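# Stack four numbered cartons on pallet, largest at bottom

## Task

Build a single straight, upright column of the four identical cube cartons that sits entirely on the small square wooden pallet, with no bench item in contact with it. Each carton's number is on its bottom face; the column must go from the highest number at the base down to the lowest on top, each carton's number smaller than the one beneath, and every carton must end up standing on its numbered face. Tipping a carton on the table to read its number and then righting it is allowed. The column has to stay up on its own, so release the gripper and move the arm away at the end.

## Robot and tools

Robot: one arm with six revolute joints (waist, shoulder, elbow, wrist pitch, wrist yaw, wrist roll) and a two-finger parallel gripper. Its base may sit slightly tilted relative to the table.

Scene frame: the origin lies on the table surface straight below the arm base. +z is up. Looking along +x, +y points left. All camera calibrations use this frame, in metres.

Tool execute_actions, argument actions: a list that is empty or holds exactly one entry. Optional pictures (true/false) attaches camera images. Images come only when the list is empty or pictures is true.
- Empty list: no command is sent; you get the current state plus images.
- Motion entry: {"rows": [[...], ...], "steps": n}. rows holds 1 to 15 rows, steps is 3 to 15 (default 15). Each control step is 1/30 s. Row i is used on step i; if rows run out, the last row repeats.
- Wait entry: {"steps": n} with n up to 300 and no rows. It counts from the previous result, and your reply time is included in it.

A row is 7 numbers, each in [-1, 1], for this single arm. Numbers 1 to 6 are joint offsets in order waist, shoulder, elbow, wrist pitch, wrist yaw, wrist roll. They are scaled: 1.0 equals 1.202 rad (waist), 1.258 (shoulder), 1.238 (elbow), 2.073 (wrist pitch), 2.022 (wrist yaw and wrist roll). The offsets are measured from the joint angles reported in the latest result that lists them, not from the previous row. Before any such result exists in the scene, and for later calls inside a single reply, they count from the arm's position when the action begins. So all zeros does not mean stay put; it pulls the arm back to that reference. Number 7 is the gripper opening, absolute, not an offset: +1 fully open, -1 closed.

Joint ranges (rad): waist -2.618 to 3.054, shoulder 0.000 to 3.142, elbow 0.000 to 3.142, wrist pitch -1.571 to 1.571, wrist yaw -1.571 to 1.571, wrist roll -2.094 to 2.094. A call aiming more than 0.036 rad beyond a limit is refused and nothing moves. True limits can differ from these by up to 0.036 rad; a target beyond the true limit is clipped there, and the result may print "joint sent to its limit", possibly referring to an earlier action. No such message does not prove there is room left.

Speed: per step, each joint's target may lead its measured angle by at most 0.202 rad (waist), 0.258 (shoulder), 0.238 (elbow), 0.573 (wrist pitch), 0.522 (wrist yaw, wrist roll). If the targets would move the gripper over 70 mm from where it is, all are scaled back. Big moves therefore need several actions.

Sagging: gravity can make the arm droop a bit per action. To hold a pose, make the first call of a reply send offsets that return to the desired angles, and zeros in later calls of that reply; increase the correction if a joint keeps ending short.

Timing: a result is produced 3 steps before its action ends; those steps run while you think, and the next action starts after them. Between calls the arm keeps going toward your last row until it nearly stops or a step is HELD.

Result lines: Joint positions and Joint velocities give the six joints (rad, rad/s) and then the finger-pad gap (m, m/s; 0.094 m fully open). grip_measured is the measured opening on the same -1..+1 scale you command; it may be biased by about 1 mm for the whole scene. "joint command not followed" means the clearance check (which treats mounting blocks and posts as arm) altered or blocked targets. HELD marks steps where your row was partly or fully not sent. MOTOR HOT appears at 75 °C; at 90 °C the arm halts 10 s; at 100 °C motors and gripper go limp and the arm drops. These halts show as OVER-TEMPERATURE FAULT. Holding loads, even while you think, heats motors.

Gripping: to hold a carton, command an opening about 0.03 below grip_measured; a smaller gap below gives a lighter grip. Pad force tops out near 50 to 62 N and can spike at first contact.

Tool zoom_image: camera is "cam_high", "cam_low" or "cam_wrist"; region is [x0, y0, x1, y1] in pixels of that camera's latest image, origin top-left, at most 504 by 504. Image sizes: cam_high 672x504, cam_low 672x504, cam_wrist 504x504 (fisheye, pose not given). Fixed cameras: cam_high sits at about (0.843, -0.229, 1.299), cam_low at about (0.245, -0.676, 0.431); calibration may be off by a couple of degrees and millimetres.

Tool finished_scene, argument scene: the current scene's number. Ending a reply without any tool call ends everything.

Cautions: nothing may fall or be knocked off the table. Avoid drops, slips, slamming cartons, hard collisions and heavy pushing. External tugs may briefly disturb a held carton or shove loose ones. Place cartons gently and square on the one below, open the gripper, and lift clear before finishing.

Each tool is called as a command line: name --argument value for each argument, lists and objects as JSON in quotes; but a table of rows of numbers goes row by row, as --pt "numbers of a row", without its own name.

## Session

execute_actions --actions '[]'

Scene clock: 0.00 s of 8408.00 s.
grip_measured=+1.000
Joint positions: [-0.347  1.457  0.323  0.242  0.898  1.154  0.094]
Joint velocities: [ 0.002 -0.007 -0.012  0.007 -0.037  0.037  0.   ]
Motor temperatures (°C, as the motors report them): [23 22 24 23 21 22]

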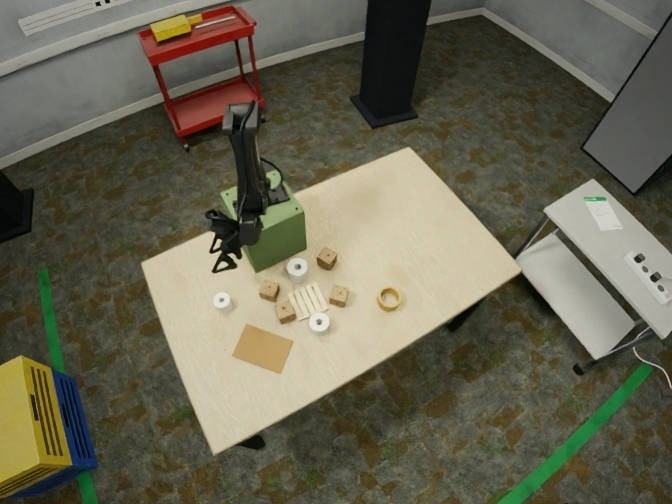

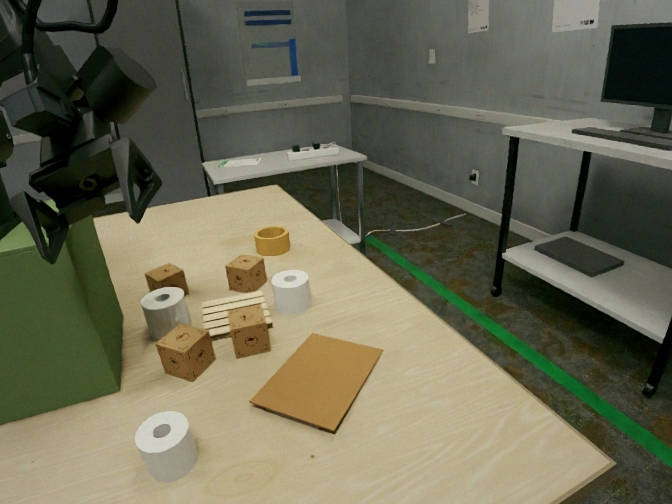

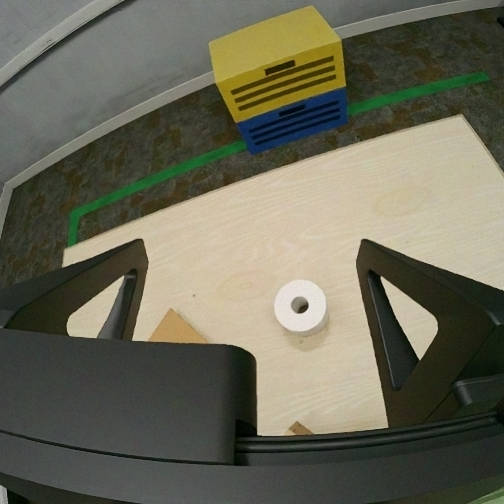

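zoom_image --camera "cam_high" --region '[240, 230, 366, 345]'

zoom_image --camera "cam_low" --region '[130, 240, 320, 390]'

Region (240, 230, 366, 345) of cam_high's 672x504 image, scaled by 4.000, with more detail than that image has; it fills the top 460 rows of this view, and the rest is white.

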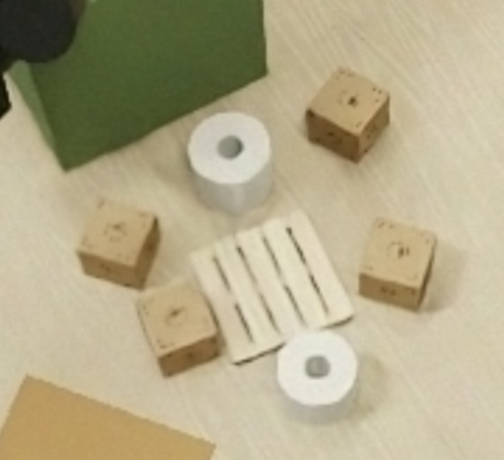

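Region (130, 240, 320, 390) of cam_low's 672x504 image, scaled by 2.653, with more detail than that image has; it fills the top 398 rows of this view, and the rest is white.

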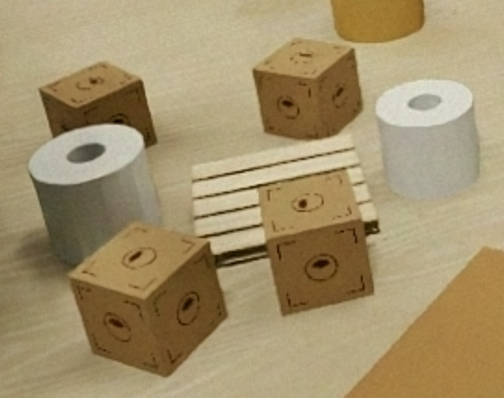

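execute_actions --actions '[{"rows": [[0.002,0.012,0.01,-0.004,-0.015,-0.012,0.95],[0.005,0.035,0.025,-0.01,-0.04,-0.03,0.9],[0.009,0.065,0.045,-0.018,-0.075,-0.058,0.85],[0.013,0.1,0.068,-0.027,-0.112,-0.088,0.8],[0.017,0.137,0.092,-0.037,-0.15,-0.118,0.8],[0.021,0.175,0.116,-0.047,-0.188,-0.148,0.8],[0.025,0.213,0.14,-0.057,-0.226,-0.178,0.8],[0.029,0.251,0.164,-0.067,-0.262,-0.208,0.8],[0.033,0.289,0.188,-0.077,-0.296,-0.236,0.8],[0.037,0.327,0.212,-0.087,-0.328,-0.262,0.8],[0.04,0.365,0.235,-0.097,-0.357,-0.285,0.8],[0.043,0.403,0.257,-0.106,-0.382,-0.305,0.8],[0.046,0.44,0.278,-0.115,-0.403,-0.322,0.8],[0.048,0.475,0.297,-0.123,-0.42,-0.335,0.8],[0.05,0.508,0.314,-0.13,-0.433,-0.345,0.8]], "steps": 15}]'

Scene clock: 1.63 s of 8408.00 s.
grip_measured=+0.802
Joint positions: [-0.31   1.87   0.58   0.131  0.37   0.742  0.085]
Joint velocities: [ 0.144  1.365  0.828 -0.476 -1.795 -1.37   0.   ]
Motor temperatures (°C, as the motors report them): [23 22 24 23 21 22]
Steps of this call (steps 1 to 37: nothing new was sent; steps 38 to 49: the first 12 steps of this action). Readings (joint positions):
38: [-0.347 1.457 0.323 0.242 0.893 1.152]
39: [-0.347 1.461 0.323 0.242 0.880 1.144]
41: [-0.347 1.500 0.343 0.233 0.826 1.101]
45: [-0.332 1.677 0.455 0.191 0.619 0.939]
49: the state above

execute_actions --actions '[{"rows": [[0.02,0.21,0.118,-0.082,-0.179,-0.147,0.8],[0.021,0.238,0.129,-0.087,-0.184,-0.151,0.8],[0.021,0.263,0.139,-0.091,-0.187,-0.154,0.8],[0.021,0.283,0.147,-0.094,-0.189,-0.154,0.8],[0.021,0.299,0.153,-0.096,-0.189,-0.154,0.8],[0.021,0.311,0.156,-0.097,-0.189,-0.154,0.8],[0.021,0.319,0.158,-0.097,-0.189,-0.154,0.8],[0.021,0.324,0.158,-0.097,-0.189,-0.154,0.8]], "steps": 15}]'

execute_actions --actions '[{"steps": 5}]' --pictures true

Scene clock: 2.20 s of 8408.00 s.
grip_measured=+0.802
Joint positions: [-0.292  2.27   0.749 -0.052  0.001  0.446  0.085]
Joint velocities: [-0.002 -0.007  0.002 -0.095 -0.139 -0.11   0.   ]
Motor temperatures (°C, as the motors report them): [23 22 24 23 21 22]
Steps of this call (steps 1 to 3: the last 3 steps of your previous action; steps 4 to 5: the robot went on to your last target; steps 6 to 17: the first 12 steps of this action). Readings (joint positions):
6: [-0.292 2.094 0.691 0.041 0.112 0.539]
7: [-0.292 2.114 0.697 0.025 0.089 0.520]
9: [-0.292 2.164 0.718 -0.001 0.054 0.490]
13: [-0.292 2.251 0.749 -0.028 0.015 0.459]
17: the state above

Scene clock: 2.37 s of 8408.00 s.
grip_measured=+0.802
Joint positions: [-0.292  2.27   0.749 -0.053 -0.005  0.44   0.085]
Joint velocities: [-0.017  0.002 -0.017 -0.037  0.022 -0.081  0.   ]
Motor temperatures (°C, as the motors report them): [23 22 24 23 21 22]
Kept back: nothing.
Steps of this call (steps 1 to 3: the last 3 steps of your previous action; steps 4 to 5: the robot went on to your last target). Readings (joint positions):
1: [-0.292 2.270 0.749 -0.052 -0.001 0.444]
2: [-0.292 2.270 0.749 -0.052 -0.002 0.443]
4: [-0.292 2.270 0.749 -0.053 -0.005 0.441]
5: the state above

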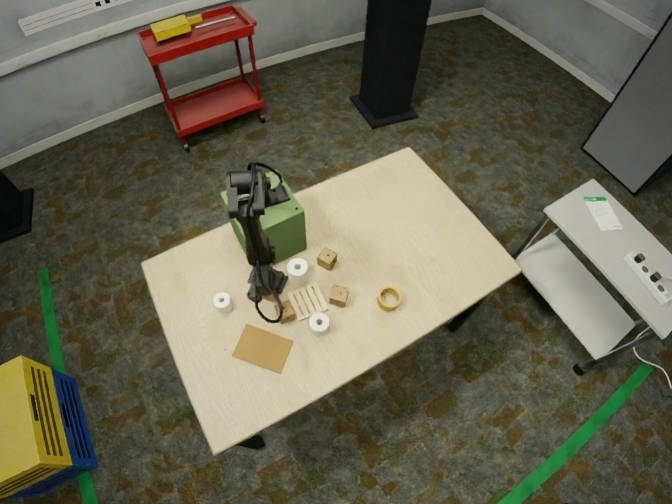

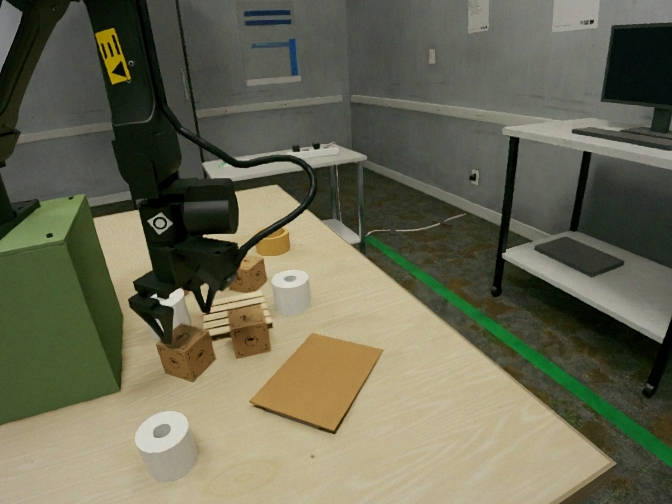

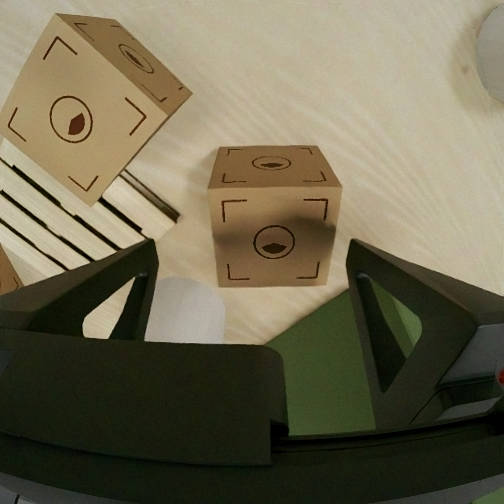

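execute_actions --actions '[{"rows": [[-0.008,0.012,-0.008,0,0,0,0.9],[-0.015,0.025,-0.014,0.004,0,0,0.9],[-0.019,0.04,-0.016,0.012,0,0,0.9],[-0.019,0.056,-0.016,0.024,0,0,0.9],[-0.019,0.073,-0.016,0.038,0,0,0.9],[-0.019,0.09,-0.016,0.053,0,0,0.9],[-0.019,0.107,-0.016,0.068,0,0,0.9],[-0.019,0.122,-0.016,0.082,0,0,0.9],[-0.019,0.135,-0.016,0.094,0,0,0.9],[-0.019,0.146,-0.016,0.103,0,0,0.9],[-0.019,0.154,-0.016,0.109,0,0,0.9],[-0.019,0.159,-0.016,0.113,0,0,0.9],[-0.019,0.161,-0.016,0.114,0,0,0.8],[-0.019,0.161,-0.016,0.114,0,0,0.7],[-0.019,0.161,-0.016,0.114,0,0,0.6]], "steps": 15}]'

execute_actions --actions '[{"steps": 9}]' --pictures true

Scene clock: 3.23 s of 8408.00 s.
grip_measured=+0.898
Joint positions: [-0.308  2.445  0.749  0.085 -0.008  0.438  0.089]
Joint velocities: [ 0.007  0.354  0.017  0.403  0.007 -0.007  0.001]
Motor temperatures (°C, as the motors report them): [23 23 24 23 21 22]
Steps of this call (steps 1 to 14: the robot went on to your last target; steps 15 to 26: the first 12 steps of this action). Readings (joint positions):
15: [-0.292 2.270 0.749 -0.053 -0.008 0.438]
16: [-0.293 2.271 0.749 -0.053 -0.008 0.438]
18: [-0.299 2.286 0.749 -0.044 -0.008 0.438]
22: [-0.308 2.367 0.749 0.018 -0.008 0.438]
26: the state above

Scene clock: 3.53 s of 8408.00 s.
grip_measured=+0.602
Joint positions: [-0.308  2.463  0.749  0.15  -0.008  0.438  0.075]
Joint velocities: [ 0.007 -0.012  0.012  0.037  0.037 -0.022  0.001]
Motor temperatures (°C, as the motors report them): [23 23 24 23 21 22]
Kept back: nothing.
Steps of this call (steps 1 to 3: the last 3 steps of your previous action; steps 4 to 9: the robot went on to your last target). Readings (joint positions):
1: [-0.308 2.455 0.749 0.097 -0.008 0.438]
2: [-0.308 2.461 0.749 0.107 -0.008 0.438]
4: [-0.308 2.463 0.749 0.122 -0.008 0.438]
8: [-0.308 2.463 0.749 0.147 -0.008 0.438]
9: the state above

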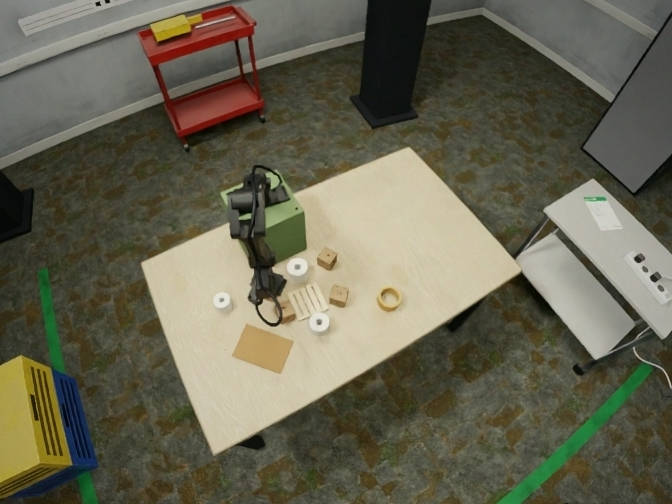

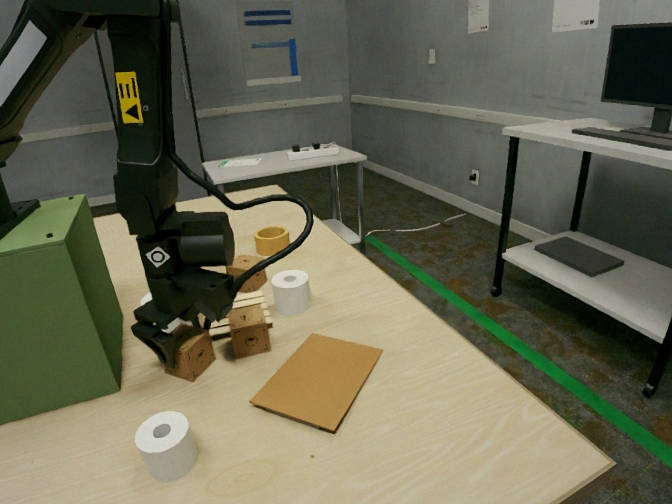

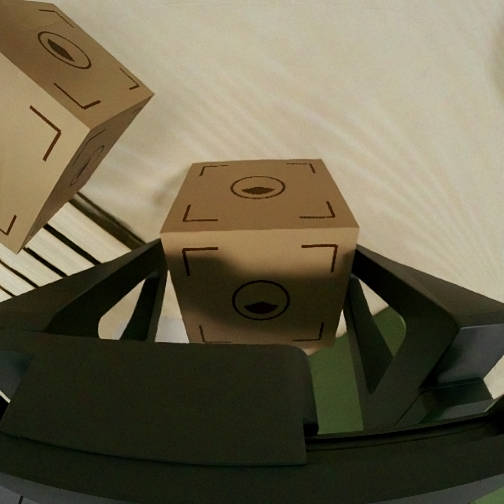

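execute_actions --actions '[{"rows": [[0,0,0,0,0,0,0.45],[0,0,0,0,0,0,0.33],[0,0,0,0,0,0,0.25],[0,0,0,0,0,0,0.19],[0,0,0,0,0,0,0.14],[0,0,0,0,0,0,0.12],[0,-0.015,0,-0.012,0,0,0.12],[0,-0.035,0,-0.03,0,0,0.12],[0,-0.062,0.005,-0.052,0,0,0.12],[0,-0.092,0.015,-0.077,0,0,0.12],[0,-0.122,0.03,-0.102,0.01,0,0.12],[0,-0.15,0.048,-0.127,0.04,0,0.12],[0,-0.174,0.066,-0.15,0.085,0,0.12],[0,-0.193,0.083,-0.168,0.14,0,0.12],[0,-0.206,0.097,-0.182,0.2,0,0.12]], "steps": 15}]'

Scene clock: 4.20 s of 8408.00 s.
grip_measured=+0.218
Joint positions: [-0.308  2.376  0.753  0.029  0.002  0.438  0.057]
Joint velocities: [ 0.002 -0.969  0.159 -1.238  0.344 -0.022  0.   ]
Motor temperatures (°C, as the motors report them): [23 23 24 23 21 22]
Steps of this call (steps 1 to 8: the robot went on to your last target; steps 9 to 20: the first 12 steps of this action). Readings (joint positions):
9: [-0.308 2.463 0.749 0.159 -0.008 0.438]
10: [-0.308 2.463 0.749 0.159 -0.008 0.438]
12: [-0.308 2.463 0.749 0.159 -0.008 0.438]
16: [-0.308 2.460 0.749 0.150 -0.008 0.438]
20: the state above

execute_actions --actions '[{"rows": [[0,-0.141,0.098,-0.128,0.26,0,0.17],[0,-0.144,0.103,-0.135,0.32,0,0.17],[0,-0.144,0.103,-0.135,0.38,0,0.17],[0,-0.144,0.103,-0.135,0.435,0,0.17],[0,-0.144,0.103,-0.135,0.485,0,0.17],[0,-0.144,0.103,-0.135,0.525,0,0.17],[0,-0.144,0.103,-0.135,0.555,0,0.17],[0,-0.144,0.103,-0.135,0.575,0,0.17],[0,-0.144,0.103,-0.135,0.59,0,0.17]], "steps": 15}]' --pictures true

Scene clock: 4.73 s of 8408.00 s.
grip_measured=+0.218
Joint positions: [-0.307  2.2    0.875 -0.22   1.029  0.438  0.057]
Joint velocities: [-0.002 -0.007 -0.007 -0.125  0.886  0.051  0.   ]
Motor temperatures (°C, as the motors report them): [23 23 24 23 21 22]
Steps of this call (steps 1 to 3: the last 3 steps of your previous action; step 4: the robot went on to your last target; steps 5 to 16: the first 12 steps of this action). Readings (joint positions):
5: [-0.308 2.230 0.840 -0.129 0.238 0.438]
6: [-0.307 2.215 0.856 -0.138 0.310 0.438]
8: [-0.307 2.201 0.874 -0.150 0.484 0.438]
12: [-0.307 2.200 0.875 -0.197 0.827 0.438]
16: the state above

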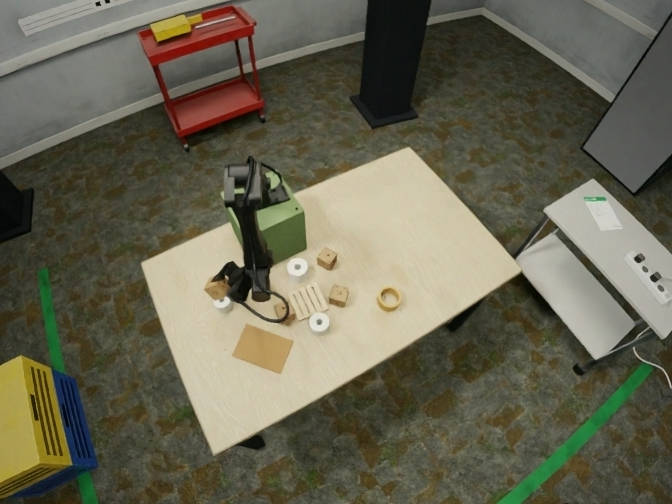

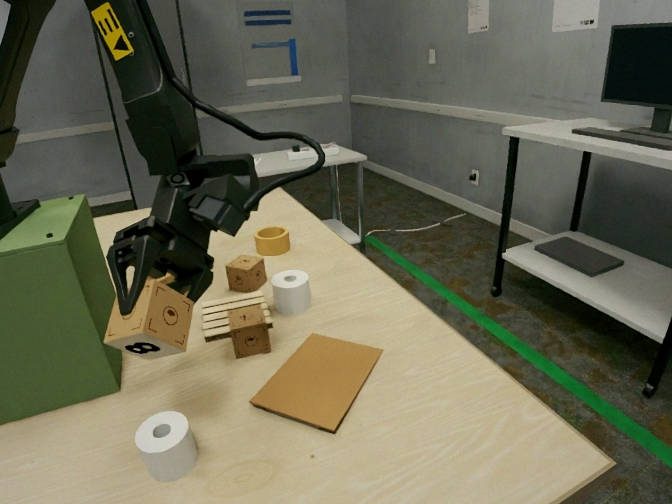

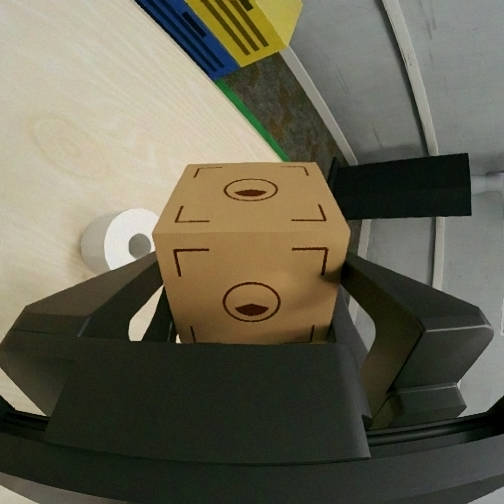

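execute_actions --actions '[{"steps": 5}]' --pictures true

zoom_image --camera "cam_low" --region '[70, 260, 210, 380]'

Scene clock: 4.90 s of 8408.00 s.
grip_measured=+0.218
Joint positions: [-0.307  2.2    0.875 -0.229  1.118  0.438  0.057]
Joint velocities: [-0.012 -0.002  0.012 -0.095  0.212 -0.007  0.   ]
Motor temperatures (°C, as the motors report them): [23 23 24 23 21 22]
Kept back: nothing.
Steps of this call (steps 1 to 3: the last 3 steps of your previous action; steps 4 to 5: the robot went on to your last target). Readings (joint positions):
1: [-0.307 2.200 0.875 -0.223 1.056 0.438]
2: [-0.307 2.200 0.875 -0.225 1.077 0.438]
4: [-0.307 2.200 0.875 -0.228 1.107 0.438]
5: the state above

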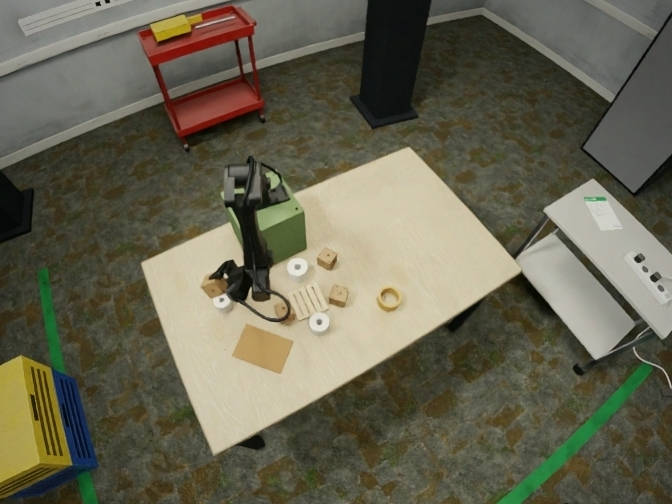

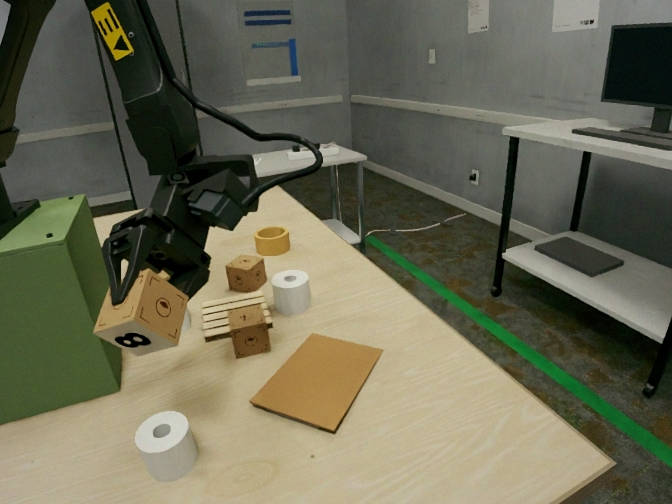

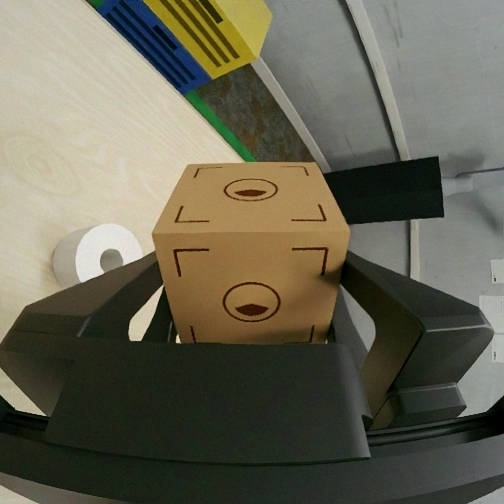

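Region (70, 260, 210, 380) of cam_low's 672x504 image, scaled by 3.600, with more detail than that image has; it fills the top 432 rows of this view, and the rest is white.

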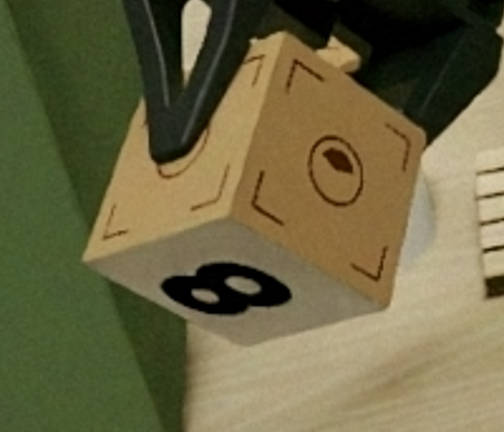

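execute_actions --actions '[{"rows": [[0.01,0,0.01,-0.005,-0.03,-0.01,0.17],[0.03,0,0.025,-0.012,-0.075,-0.025,0.17],[0.057,0,0.042,-0.02,-0.13,-0.045,0.17],[0.088,0.003,0.06,-0.029,-0.19,-0.067,0.17],[0.121,0.007,0.078,-0.038,-0.25,-0.09,0.17],[0.155,0.012,0.094,-0.046,-0.31,-0.112,0.17],[0.19,0.017,0.108,-0.053,-0.365,-0.132,0.17],[0.224,0.022,0.119,-0.059,-0.415,-0.149,0.17],[0.256,0.026,0.126,-0.063,-0.458,-0.162,0.17],[0.285,0.029,0.13,-0.065,-0.493,-0.172,0.17],[0.31,0.03,0.132,-0.066,-0.52,-0.178,0.17],[0.33,0.03,0.132,-0.066,-0.54,-0.182,0.17],[0.346,0.03,0.132,-0.066,-0.552,-0.182,0.17],[0.357,0.03,0.132,-0.066,-0.558,-0.182,0.17],[0.363,0.03,0.132,-0.066,-0.56,-0.182,0.17]], "steps": 15}]'

execute_actions --actions '[{"steps": 14}]' --pictures true

Scene clock: 5.63 s of 8408.00 s.
grip_measured=+0.218
Joint positions: [ 0.005  2.204  1.008 -0.292  0.401  0.191  0.057]
Joint velocities: [ 1.043  0.085  0.232 -0.081 -2.176 -0.667  0.001]
Motor temperatures (°C, as the motors report them): [23 23 24 23 21 22]
Steps of this call (steps 1 to 10: the robot went on to your last target; steps 11 to 22: the first 12 steps of this action). Readings (joint positions):
11: [-0.307 2.200 0.875 -0.233 1.138 0.434]
12: [-0.305 2.200 0.876 -0.234 1.106 0.426]
14: [-0.280 2.200 0.889 -0.253 0.997 0.392]
18: [-0.147 2.200 0.956 -0.286 0.699 0.289]
22: the state above

Scene clock: 6.10 s of 8408.00 s.
grip_measured=+0.218
Joint positions: [ 0.135  2.228  1.022 -0.347  0.006  0.081  0.057]
Joint velocities: [ 0.002  0.012  0.002  0.051 -0.051 -0.066  0.   ]
Motor temperatures (°C, as the motors report them): [23 23 24 23 21 22]
Kept back: nothing.
Steps of this call (steps 1 to 3: the last 3 steps of your previous action; steps 4 to 14: the robot went on to your last target). Readings (joint positions):
1: [0.042 2.207 1.015 -0.294 0.326 0.169]
2: [0.077 2.211 1.020 -0.297 0.257 0.150]
4: [0.130 2.219 1.022 -0.305 0.148 0.122]
8: [0.148 2.228 1.022 -0.334 0.042 0.093]
14: the state above

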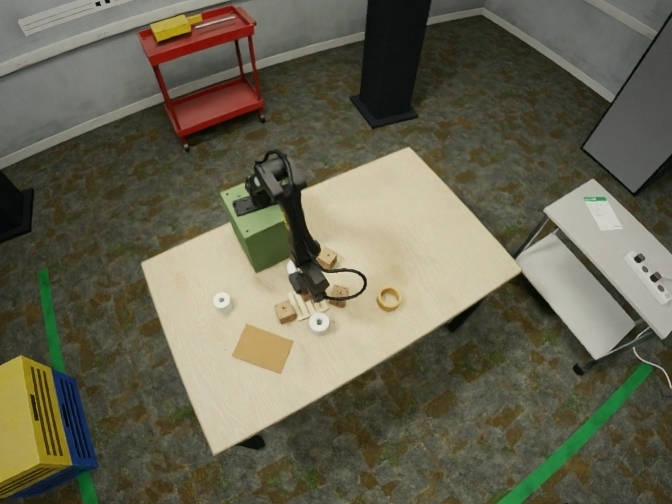

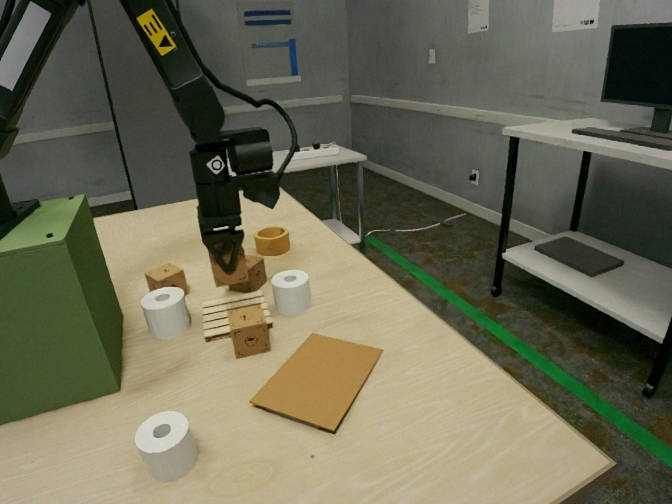

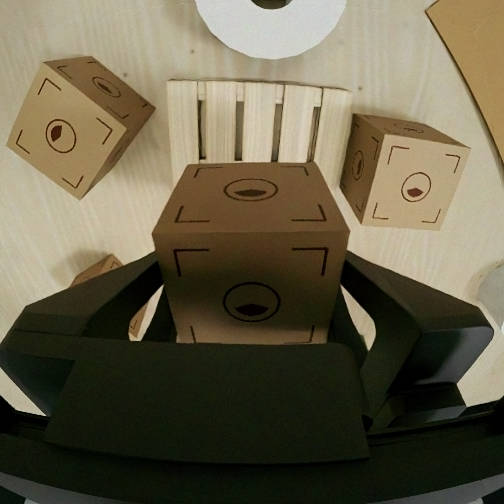

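execute_actions --actions '[{"rows": [[0,0.012,0.006,0.012,0,0.01,0.17],[0,0.028,0.012,0.025,0,0.02,0.17],[0,0.047,0.018,0.038,0,0.03,0.17],[0,0.068,0.023,0.051,0,0.038,0.17],[0,0.089,0.028,0.064,0,0.044,0.17],[0,0.11,0.033,0.076,0,0.044,0.17],[0,0.129,0.037,0.086,0,0.044,0.17],[0,0.146,0.041,0.094,0,0.044,0.17],[0,0.16,0.044,0.1,0,0.044,0.17],[0,0.171,0.046,0.104,0,0.044,0.17],[0,0.179,0.047,0.106,0,0.044,0.17],[0,0.185,0.047,0.107,0,0.044,0.17],[0,0.189,0.047,0.107,0,0.044,0.17],[0,0.192,0.047,0.107,0,0.044,0.17]], "steps": 15}]'

execute_actions --actions '[{"steps": 8}]' --pictures true

Scene clock: 6.87 s of 8408.00 s.
grip_measured=+0.218
Joint positions: [ 0.135  2.441  1.052 -0.188 -0.004  0.154  0.057]
Joint velocities: [ 0.002  0.413 -0.002  0.198  0.037  0.066 -0.001]
Motor temperatures (°C, as the motors report them): [23 23 24 23 21 22]
Steps of this call (steps 1 to 11: the robot went on to your last target; steps 12 to 23: the first 12 steps of this action). Readings (joint positions):
12: [0.135 2.228 1.022 -0.349 -0.005 0.080]
13: [0.135 2.230 1.022 -0.345 -0.005 0.086]
15: [0.135 2.250 1.024 -0.321 -0.004 0.106]
19: [0.135 2.352 1.046 -0.243 -0.004 0.140]
23: the state above

Scene clock: 7.13 s of 8408.00 s.
grip_measured=+0.218
Joint positions: [ 0.135  2.469  1.052 -0.159 -0.004  0.162  0.057]
Joint velocities: [ 0.007 -0.002  0.007  0.081  0.066  0.007  0.002]
Motor temperatures (°C, as the motors report them): [23 23 24 23 21 22]
Kept back: nothing.
Steps of this call (steps 1 to 3: the last 3 steps of your previous action; steps 4 to 8: the robot went on to your last target). Readings (joint positions):
1: [0.135 2.454 1.052 -0.184 -0.004 0.156]
2: [0.135 2.463 1.052 -0.180 -0.004 0.157]
4: [0.135 2.469 1.052 -0.175 -0.004 0.159]
8: the state above

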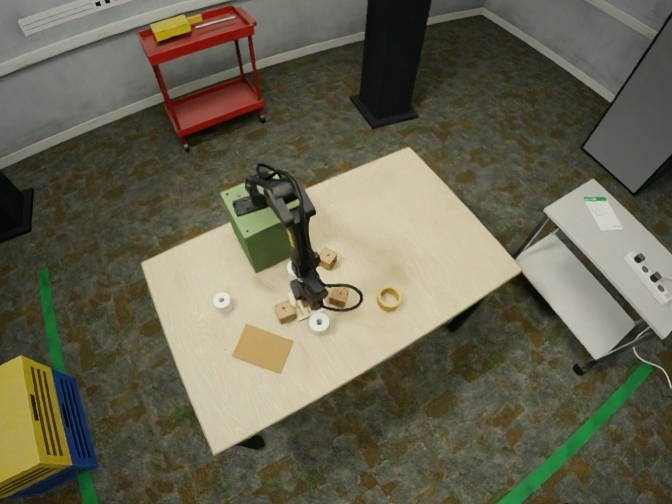

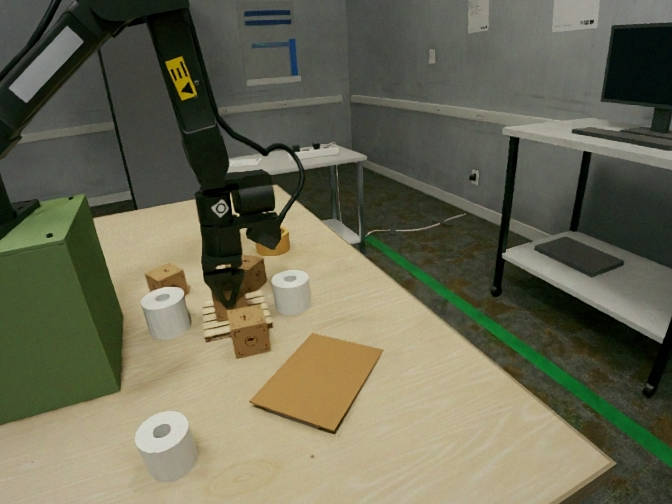

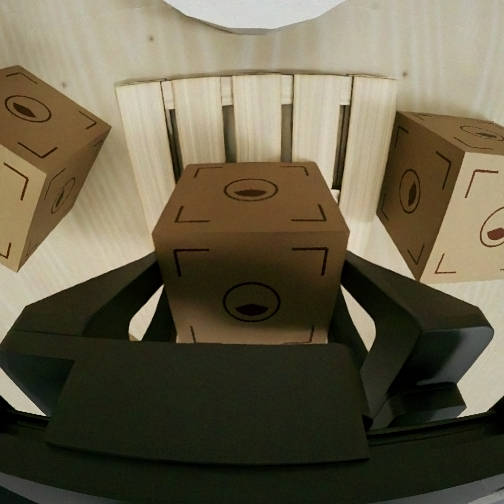

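execute_actions --actions '[{"rows": [[0,0,0,0.017,0,0,0.17],[0,0,0,0.02,0,0,0.17],[0,0,0,0.021,0,0,0.17],[0,0.005,0,0.021,0,0,0.17],[0,0.01,0,0.021,0,0,0.17],[0,0.014,0,0.021,0,0,0.17],[0,0.017,0,0.021,0,0,0.17],[0,0.02,0,0.021,0,0,0.17],[0,0.022,0,0.021,0,0,0.17],[0,0.024,0,0.021,0,0,0.17]], "steps": 15}]'

Scene clock: 7.67 s of 8408.00 s.
grip_measured=+0.218
Joint positions: [ 0.135  2.478  1.052 -0.136 -0.004  0.163  0.057]
Joint velocities: [ 0.002 -0.017 -0.007 -0.007 -0.066 -0.051 -0.001]
Motor temperatures (°C, as the motors report them): [23 23 24 23 21 22]
Steps of this call (steps 1 to 4: the robot went on to your last target; steps 5 to 16: the first 12 steps of this action). Readings (joint positions):
5: [0.135 2.469 1.052 -0.151 -0.004 0.163]
6: [0.135 2.469 1.052 -0.149 -0.004 0.163]
8: [0.135 2.469 1.052 -0.146 -0.004 0.163]
12: [0.135 2.469 1.052 -0.141 -0.004 0.163]
16: the state above

execute_actions --actions '[{"rows": [[0,0,0,0,0,0,0.3],[0,0,0,0,0,0,0.45],[0,-0.012,0,-0.008,0,0,0.6],[0,-0.03,0.005,-0.02,0,0,0.62],[0,-0.053,0.012,-0.036,0,0,0.62],[0,-0.078,0.02,-0.054,0,0,0.62],[0,-0.101,0.028,-0.07,0,0,0.62],[0,-0.12,0.035,-0.082,0,0.01,0.62],[-0.005,-0.133,0.041,-0.09,0,0.04,0.62],[-0.018,-0.14,0.047,-0.094,0,0.09,0.62],[-0.038,-0.143,0.052,-0.096,0,0.15,0.62],[-0.063,-0.143,0.057,-0.096,0,0.22,0.65],[-0.09,-0.143,0.061,-0.096,0,0.29,0.7],[-0.118,-0.143,0.065,-0.096,0,0.36,0.75],[-0.145,-0.14,0.068,-0.096,0,0.43,0.8]], "steps": 15}]'

Scene clock: 8.43 s of 8408.00 s.
grip_measured=+0.638
Joint positions: [ 0.119  2.326  1.085 -0.282 -0.007  0.316  0.077]
Joint velocities: [-0.349 -0.413  0.369 -0.154 -0.037  1.897  0.02 ]
Motor temperatures (°C, as the motors report them): [23 23 24 23 21 22]
Steps of this call (steps 1 to 3: the last 3 steps of your previous action; steps 4 to 11: the robot went on to your last target; steps 12 to 23: the first 12 steps of this action). Readings (joint positions):
12: [0.135 2.478 1.052 -0.132 -0.004 0.163]
13: [0.135 2.478 1.052 -0.132 -0.004 0.163]
15: [0.135 2.477 1.052 -0.137 -0.004 0.163]
19: [0.135 2.417 1.052 -0.215 -0.004 0.165]
23: the state above

execute_actions --actions '[{"rows": [[-0.155,-0.019,0.041,-0.024,0,0.41,0.85],[-0.176,-0.015,0.041,-0.02,0,0.46,0.85],[-0.194,-0.005,0.041,-0.015,0,0.5,0.85],[-0.208,0.008,0.041,-0.009,0,0.53,0.85],[-0.218,0.022,0.041,-0.003,0,0.552,0.85],[-0.224,0.035,0.041,0.001,0,0.566,0.85],[-0.227,0.046,0.041,0.004,0,0.573,0.85],[-0.229,0.054,0.041,0.005,0,0.576,0.85],[-0.229,0.059,0.041,0.005,0,0.576,0.85]], "steps": 15}]'

execute_actions --actions '[{"steps": 7}]' --pictures true

Scene clock: 9.00 s of 8408.00 s.
grip_measured=+0.848
Joint positions: [-0.159  2.393  1.127 -0.283 -0.011  1.402  0.087]
Joint velocities: [ 0.002  0.178 -0.002 -0.007  0.037  0.491 -0.   ]
Motor temperatures (°C, as the motors report them): [23 23 24 23 21 22]
Steps of this call (steps 1 to 3: the last 3 steps of your previous action; steps 4 to 5: the robot went on to your last target; steps 6 to 17: the first 12 steps of this action). Readings (joint positions):
6: [-0.042 2.305 1.127 -0.287 -0.010 0.821]
7: [-0.064 2.305 1.127 -0.291 -0.010 0.902]
9: [-0.102 2.306 1.127 -0.293 -0.010 1.061]
13: [-0.152 2.343 1.127 -0.284 -0.010 1.296]
17: the state above

Scene clock: 9.23 s of 8408.00 s.
grip_measured=+0.848
Joint positions: [-0.159  2.399  1.127 -0.281 -0.011  1.459  0.087]
Joint velocities: [-0.017 -0.007  0.007  0.007 -0.051  0.051 -0.   ]
Motor temperatures (°C, as the motors report them): [23 24 24 23 21 22]
Kept back: nothing.
Steps of this call (steps 1 to 3: the last 3 steps of your previous action; steps 4 to 7: the robot went on to your last target). Readings (joint positions):
1: [-0.159 2.398 1.127 -0.283 -0.011 1.416]
2: [-0.159 2.399 1.127 -0.283 -0.011 1.428]
4: [-0.159 2.399 1.127 -0.281 -0.011 1.445]
7: the state above

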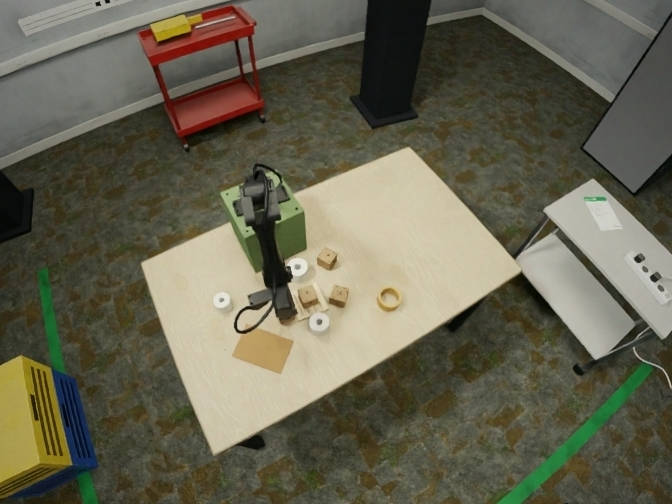

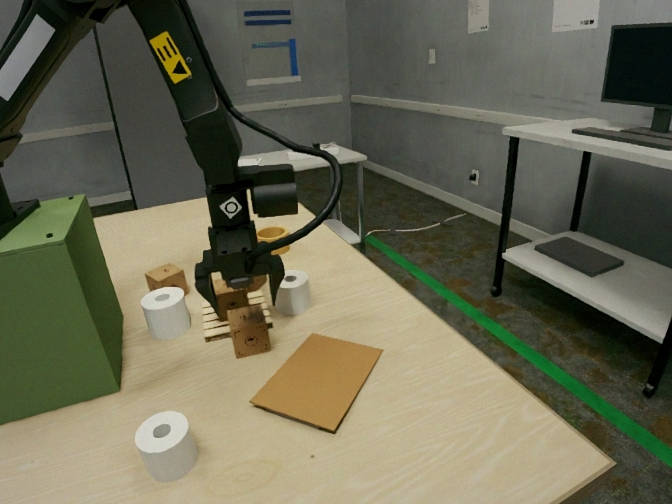

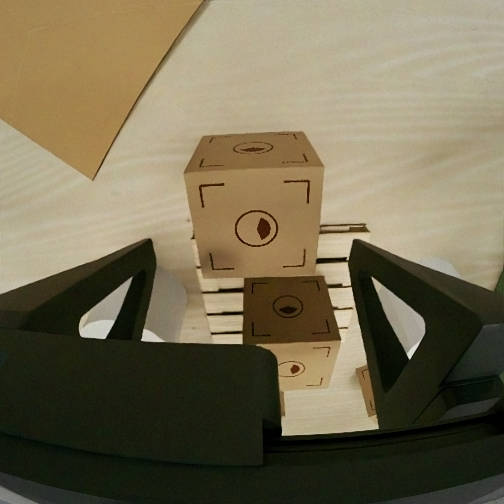

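execute_actions --actions '[{"rows": [[0.005,0.012,0.008,0.01,0,-0.01,0.85],[0.009,0.027,0.016,0.02,0,-0.02,0.85],[0.011,0.044,0.024,0.029,0,-0.028,0.85],[0.011,0.062,0.031,0.038,0,-0.034,0.85],[0.011,0.079,0.038,0.046,0,-0.034,0.85],[0.011,0.094,0.044,0.052,0,-0.034,0.85],[0.011,0.106,0.049,0.057,0,-0.034,0.85],[0.011,0.116,0.052,0.06,0,-0.034,0.85],[0.011,0.122,0.054,0.061,0,-0.034,0.8],[0.011,0.126,0.054,0.061,0,-0.034,0.7],[0.011,0.127,0.054,0.061,0,-0.034,0.6],[0.011,0.127,0.054,0.061,0,-0.034,0.5],[0.011,0.127,0.054,0.061,0,-0.034,0.42],[0.011,0.127,0.054,0.061,0,-0.034,0.36],[0.011,0.127,0.054,0.061,0,-0.034,0.32]], "steps": 15}]'

execute_actions --actions '[{"rows": [[0,0,0,0.005,0,0,0.27],[0,0,0,0.005,0,0,0.23],[0,0,0,0.005,0,0,0.2],[0,0,0,0.005,0,0,0.17]], "steps": 8}]' --pictures true

Scene clock: 9.97 s of 8408.00 s.
grip_measured=+0.547
Joint positions: [-0.153  2.549  1.169 -0.186 -0.013  1.404  0.073]
Joint velocities: [ 0.012  0.193 -0.012  0.037  0.007 -0.051 -0.09 ]
Motor temperatures (°C, as the motors report them): [23 24 24 23 21 22]
Steps of this call (steps 1 to 10: the robot went on to your last target; steps 11 to 22: the first 12 steps of this action). Readings (joint positions):
11: [-0.159 2.399 1.127 -0.281 -0.012 1.468]
12: [-0.159 2.400 1.127 -0.278 -0.012 1.460]
14: [-0.157 2.417 1.133 -0.261 -0.012 1.440]
18: [-0.154 2.497 1.164 -0.207 -0.013 1.415]
22: the state above

Scene clock: 10.23 s of 8408.00 s.
grip_measured=+0.222
Joint positions: [-0.153  2.555  1.169 -0.181 -0.015  1.401  0.057]
Joint velocities: [-0.002 -0.002 -0.007 -0.022 -0.022 -0.022 -0.   ]
Motor temperatures (°C, as the motors report them): [23 24 24 23 21 22]
Steps of this call (steps 1 to 3: the last 3 steps of your previous action; steps 4 to 8: the first 5 steps of this action, its rows measured from where the robot was after step 3). Readings (joint positions):
3: [-0.153 2.555 1.169 -0.184 -0.014 1.401]
4: [-0.153 2.555 1.169 -0.183 -0.014 1.401]
5: [-0.153 2.555 1.169 -0.181 -0.015 1.401]
7: [-0.153 2.555 1.169 -0.181 -0.015 1.401]
8: the state above

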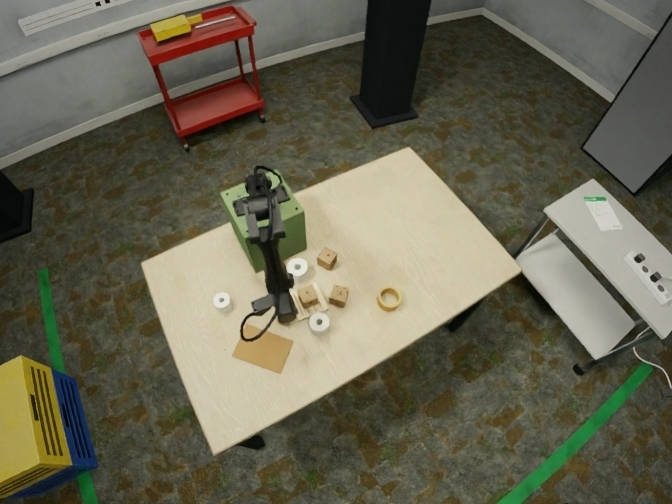

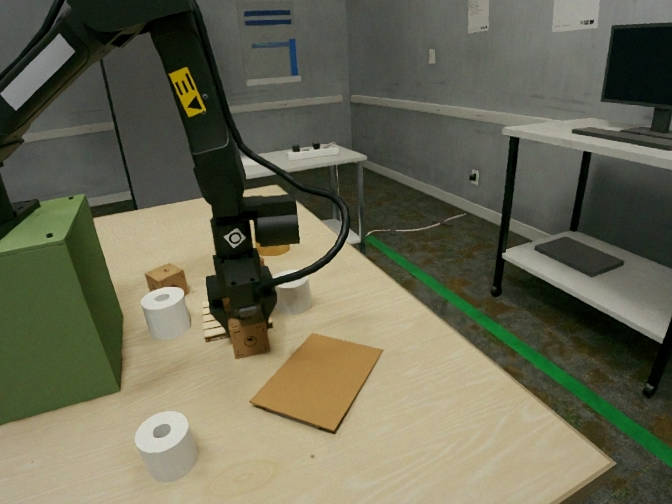

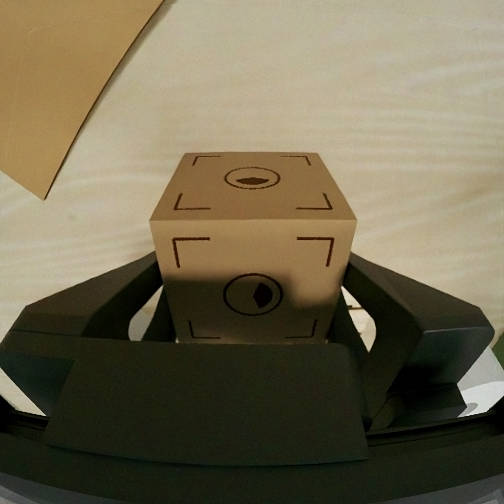

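execute_actions --actions '[{"rows": [[0,-0.015,0,-0.01,0,0,0.17],[0,-0.035,0,-0.022,0,0,0.17],[0,-0.058,0,-0.036,0.01,0,0.17],[0,-0.08,0,-0.05,0.04,0,0.17],[0,-0.098,0,-0.06,0.085,0,0.17],[0,-0.11,0,-0.067,0.14,0,0.17],[0,-0.116,0,-0.07,0.2,0,0.17],[0,-0.118,0,-0.07,0.265,0,0.17],[0,-0.118,0,-0.07,0.33,0,0.17],[0,-0.118,0,-0.07,0.395,0,0.17],[0,-0.118,0,-0.07,0.455,0,0.17],[0,-0.118,0,-0.07,0.505,0,0.17],[0,-0.118,0,-0.07,0.545,0,0.17],[0,-0.118,0,-0.07,0.575,0,0.17],[0,-0.118,0,-0.07,0.595,0,0.17]], "steps": 15}]'

execute_actions --actions '[{"steps": 11}]' --pictures true

zoom_image --camera "cam_low" --region '[130, 270, 310, 420]'

Scene clock: 10.83 s of 8408.00 s.
grip_measured=+0.222
Joint positions: [-0.153  2.415  1.169 -0.272  0.551  1.401  0.057]
Joint velocities: [-0.007 -0.017  0.012 -0.037  2.821 -0.095 -0.002]
Motor temperatures (°C, as the motors report them): [23 24 24 23 21 22]
Steps of this call (steps 1 to 3: the last 3 steps of your previous action; steps 4 to 6: the robot went on to your last target; steps 7 to 18: the first 12 steps of this action). Readings (joint positions):
7: [-0.153 2.555 1.169 -0.181 -0.015 1.401]
8: [-0.153 2.553 1.169 -0.183 -0.015 1.401]
10: [-0.153 2.536 1.169 -0.208 -0.007 1.401]
14: [-0.153 2.455 1.169 -0.268 0.181 1.401]
18: the state above

Scene clock: 11.20 s of 8408.00 s.
grip_measured=+0.222
Joint positions: [-0.153  2.415  1.169 -0.299  1.097  1.401  0.057]
Joint velocities: [-0.007  0.002 -0.022 -0.037  0.33   0.007 -0.002]
Motor temperatures (°C, as the motors report them): [23 24 24 23 21 22]
Kept back: nothing.
Steps of this call (steps 1 to 3: the last 3 steps of your previous action; steps 4 to 11: the robot went on to your last target). Readings (joint positions):
1: [-0.153 2.415 1.169 -0.275 0.647 1.401]
2: [-0.153 2.415 1.169 -0.281 0.737 1.401]
4: [-0.153 2.415 1.169 -0.290 0.890 1.401]
8: [-0.153 2.415 1.169 -0.297 1.046 1.401]
11: the state above

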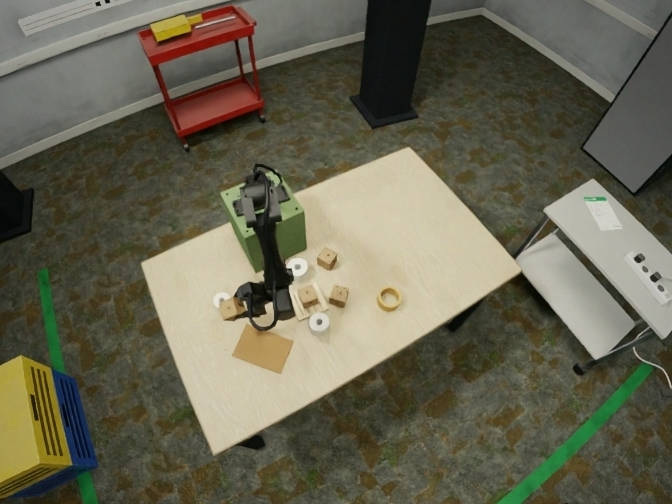

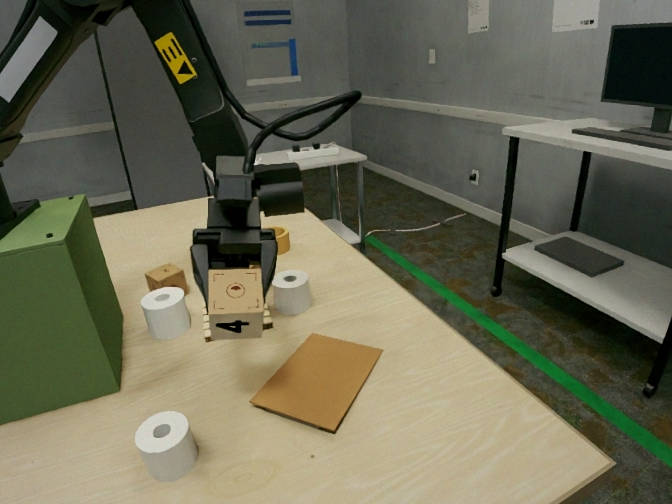

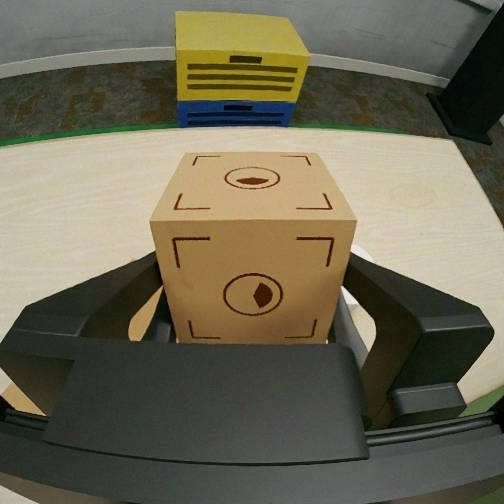

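Region (130, 270, 310, 420) of cam_low's 672x504 image, scaled by 2.800, with more detail than that image has.

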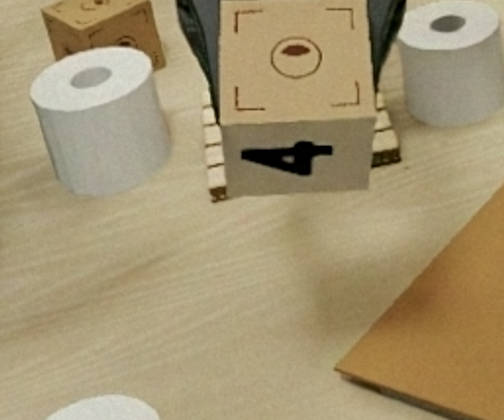

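execute_actions --actions '[{"rows": [[-0.005,0,0,0,-0.03,0,0.17],[-0.013,0,0,0,-0.08,0,0.17],[-0.023,0,0,0,-0.14,0,0.17],[-0.034,0,0,0.004,-0.205,0,0.17],[-0.044,0,0,0.009,-0.27,0,0.17],[-0.052,0.005,0,0.015,-0.335,0,0.17],[-0.058,0.013,0,0.021,-0.395,0,0.17],[-0.061,0.023,0,0.027,-0.447,0,0.17],[-0.061,0.034,0,0.033,-0.49,0,0.17],[-0.061,0.045,0,0.039,-0.522,0,0.17],[-0.061,0.056,0,0.045,-0.544,0,0.17],[-0.061,0.066,0,0.051,-0.556,0,0.17],[-0.061,0.075,0,0.056,-0.56,0,0.17],[-0.061,0.083,0,0.06,-0.56,0,0.17],[-0.061,0.09,0,0.063,-0.56,0,0.17]], "steps": 15}]'

execute_actions --actions '[{"steps": 8}]'

Scene clock: 11.83 s of 8408.00 s.
grip_measured=+0.222
Joint positions: [-0.23   2.454  1.169 -0.244  0.25   1.401  0.057]
Joint velocities: [ 0.012  0.413 -0.007  0.3   -1.956 -0.037  0.001]
Motor temperatures (°C, as the motors report them): [23 24 24 23 21 22]
Steps of this call (steps 1 to 7: the robot went on to your last target; steps 8 to 19: the first 12 steps of this action). Readings (joint positions):
8: [-0.153 2.415 1.169 -0.300 1.119 1.401]
9: [-0.154 2.415 1.169 -0.300 1.084 1.401]
11: [-0.162 2.415 1.169 -0.300 0.962 1.401]
15: [-0.208 2.417 1.169 -0.287 0.590 1.401]
19: the state above

Scene clock: 12.10 s of 8408.00 s.
grip_measured=+0.222
Joint positions: [-0.229  2.53   1.169 -0.205  0.003  1.401  0.057]
Joint velocities: [-0.002 -0.017  0.017 -0.007 -0.418  0.037  0.   ]
Motor temperatures (°C, as the motors report them): [23 24 24 23 21 22]
Kept back: nothing.
Steps of this call (steps 1 to 3: the last 3 steps of your previous action; steps 4 to 8: the robot went on to your last target). Readings (joint positions):
1: [-0.230 2.470 1.169 -0.233 0.189 1.401]
2: [-0.229 2.485 1.169 -0.224 0.139 1.401]
4: [-0.229 2.512 1.169 -0.210 0.070 1.401]
8: the state above

execute_actions --actions '[{"rows": [[0,0.008,0,0.018,-0.012,0,0.17],[0,0.015,0,0.02,-0.012,0,0.17],[0,0.021,0,0.021,-0.012,0,0.17],[0,0.026,0,0.021,-0.012,0,0.17],[0,0.03,0,0.021,-0.012,0,0.17],[0,0.033,0,0.021,-0.012,0,0.17]], "steps": 13}]'

Scene clock: 12.57 s of 8408.00 s.
grip_measured=+0.221
Joint positions: [-0.229  2.555  1.169 -0.174 -0.024  1.401  0.057]
Joint velocities: [-0.017  0.002 -0.022 -0.066  0.022 -0.066  0.   ]
Motor temperatures (°C, as the motors report them): [23 24 24 23 21 22]
Steps of this call (steps 1 to 4: the robot went on to your last target; steps 5 to 14: the first 10 steps of this action). Readings (joint positions):
5: [-0.229 2.530 1.169 -0.189 -0.024 1.401]
6: [-0.229 2.530 1.169 -0.187 -0.024 1.401]
8: [-0.229 2.534 1.169 -0.181 -0.024 1.401]
12: [-0.229 2.553 1.169 -0.174 -0.024 1.401]
14: the state above

execute_actions --actions '[{"rows": [[0,0,0,0,0,0,0.32],[0,0,0,0,0,0,0.5],[0,-0.014,0,-0.012,0,0,0.68],[0,-0.034,0.006,-0.03,0,0,0.8],[0,-0.058,0.016,-0.05,0,0,0.85],[0,-0.083,0.028,-0.07,0.004,0,0.85],[0.005,-0.106,0.041,-0.088,0.008,0,0.85],[0.018,-0.124,0.054,-0.103,0.012,-0.01,0.85],[0.04,-0.137,0.067,-0.114,0.015,-0.03,0.85],[0.07,-0.145,0.08,-0.121,0.015,-0.055,0.85],[0.105,-0.148,0.092,-0.125,0.015,-0.08,0.85],[0.143,-0.148,0.103,-0.127,0.015,-0.103,0.85],[0.183,-0.148,0.114,-0.127,0.015,-0.123,0.85],[0.223,-0.148,0.124,-0.127,0.015,-0.138,0.85],[0.263,-0.145,0.133,-0.127,0.015,-0.148,0.85]], "steps": 15}]'

Scene clock: 13.27 s of 8408.00 s.
grip_measured=+0.848
Joint positions: [-0.165  2.403  1.244 -0.364 -0.002  1.323  0.087]
Joint velocities: [ 0.867 -0.476  0.637 -0.315  0.139 -0.769  0.   ]
Motor temperatures (°C, as the motors report them): [23 24 24 23 21 22]
Steps of this call (steps 1 to 3: the last 3 steps of your previous action; steps 4 to 9: the robot went on to your last target; steps 10 to 21: the first 12 steps of this action). Readings (joint positions):
10: [-0.229 2.555 1.169 -0.173 -0.024 1.401]
11: [-0.229 2.555 1.169 -0.173 -0.025 1.401]
13: [-0.229 2.553 1.169 -0.179 -0.025 1.401]
17: [-0.228 2.491 1.176 -0.276 -0.024 1.399]
21: the state above


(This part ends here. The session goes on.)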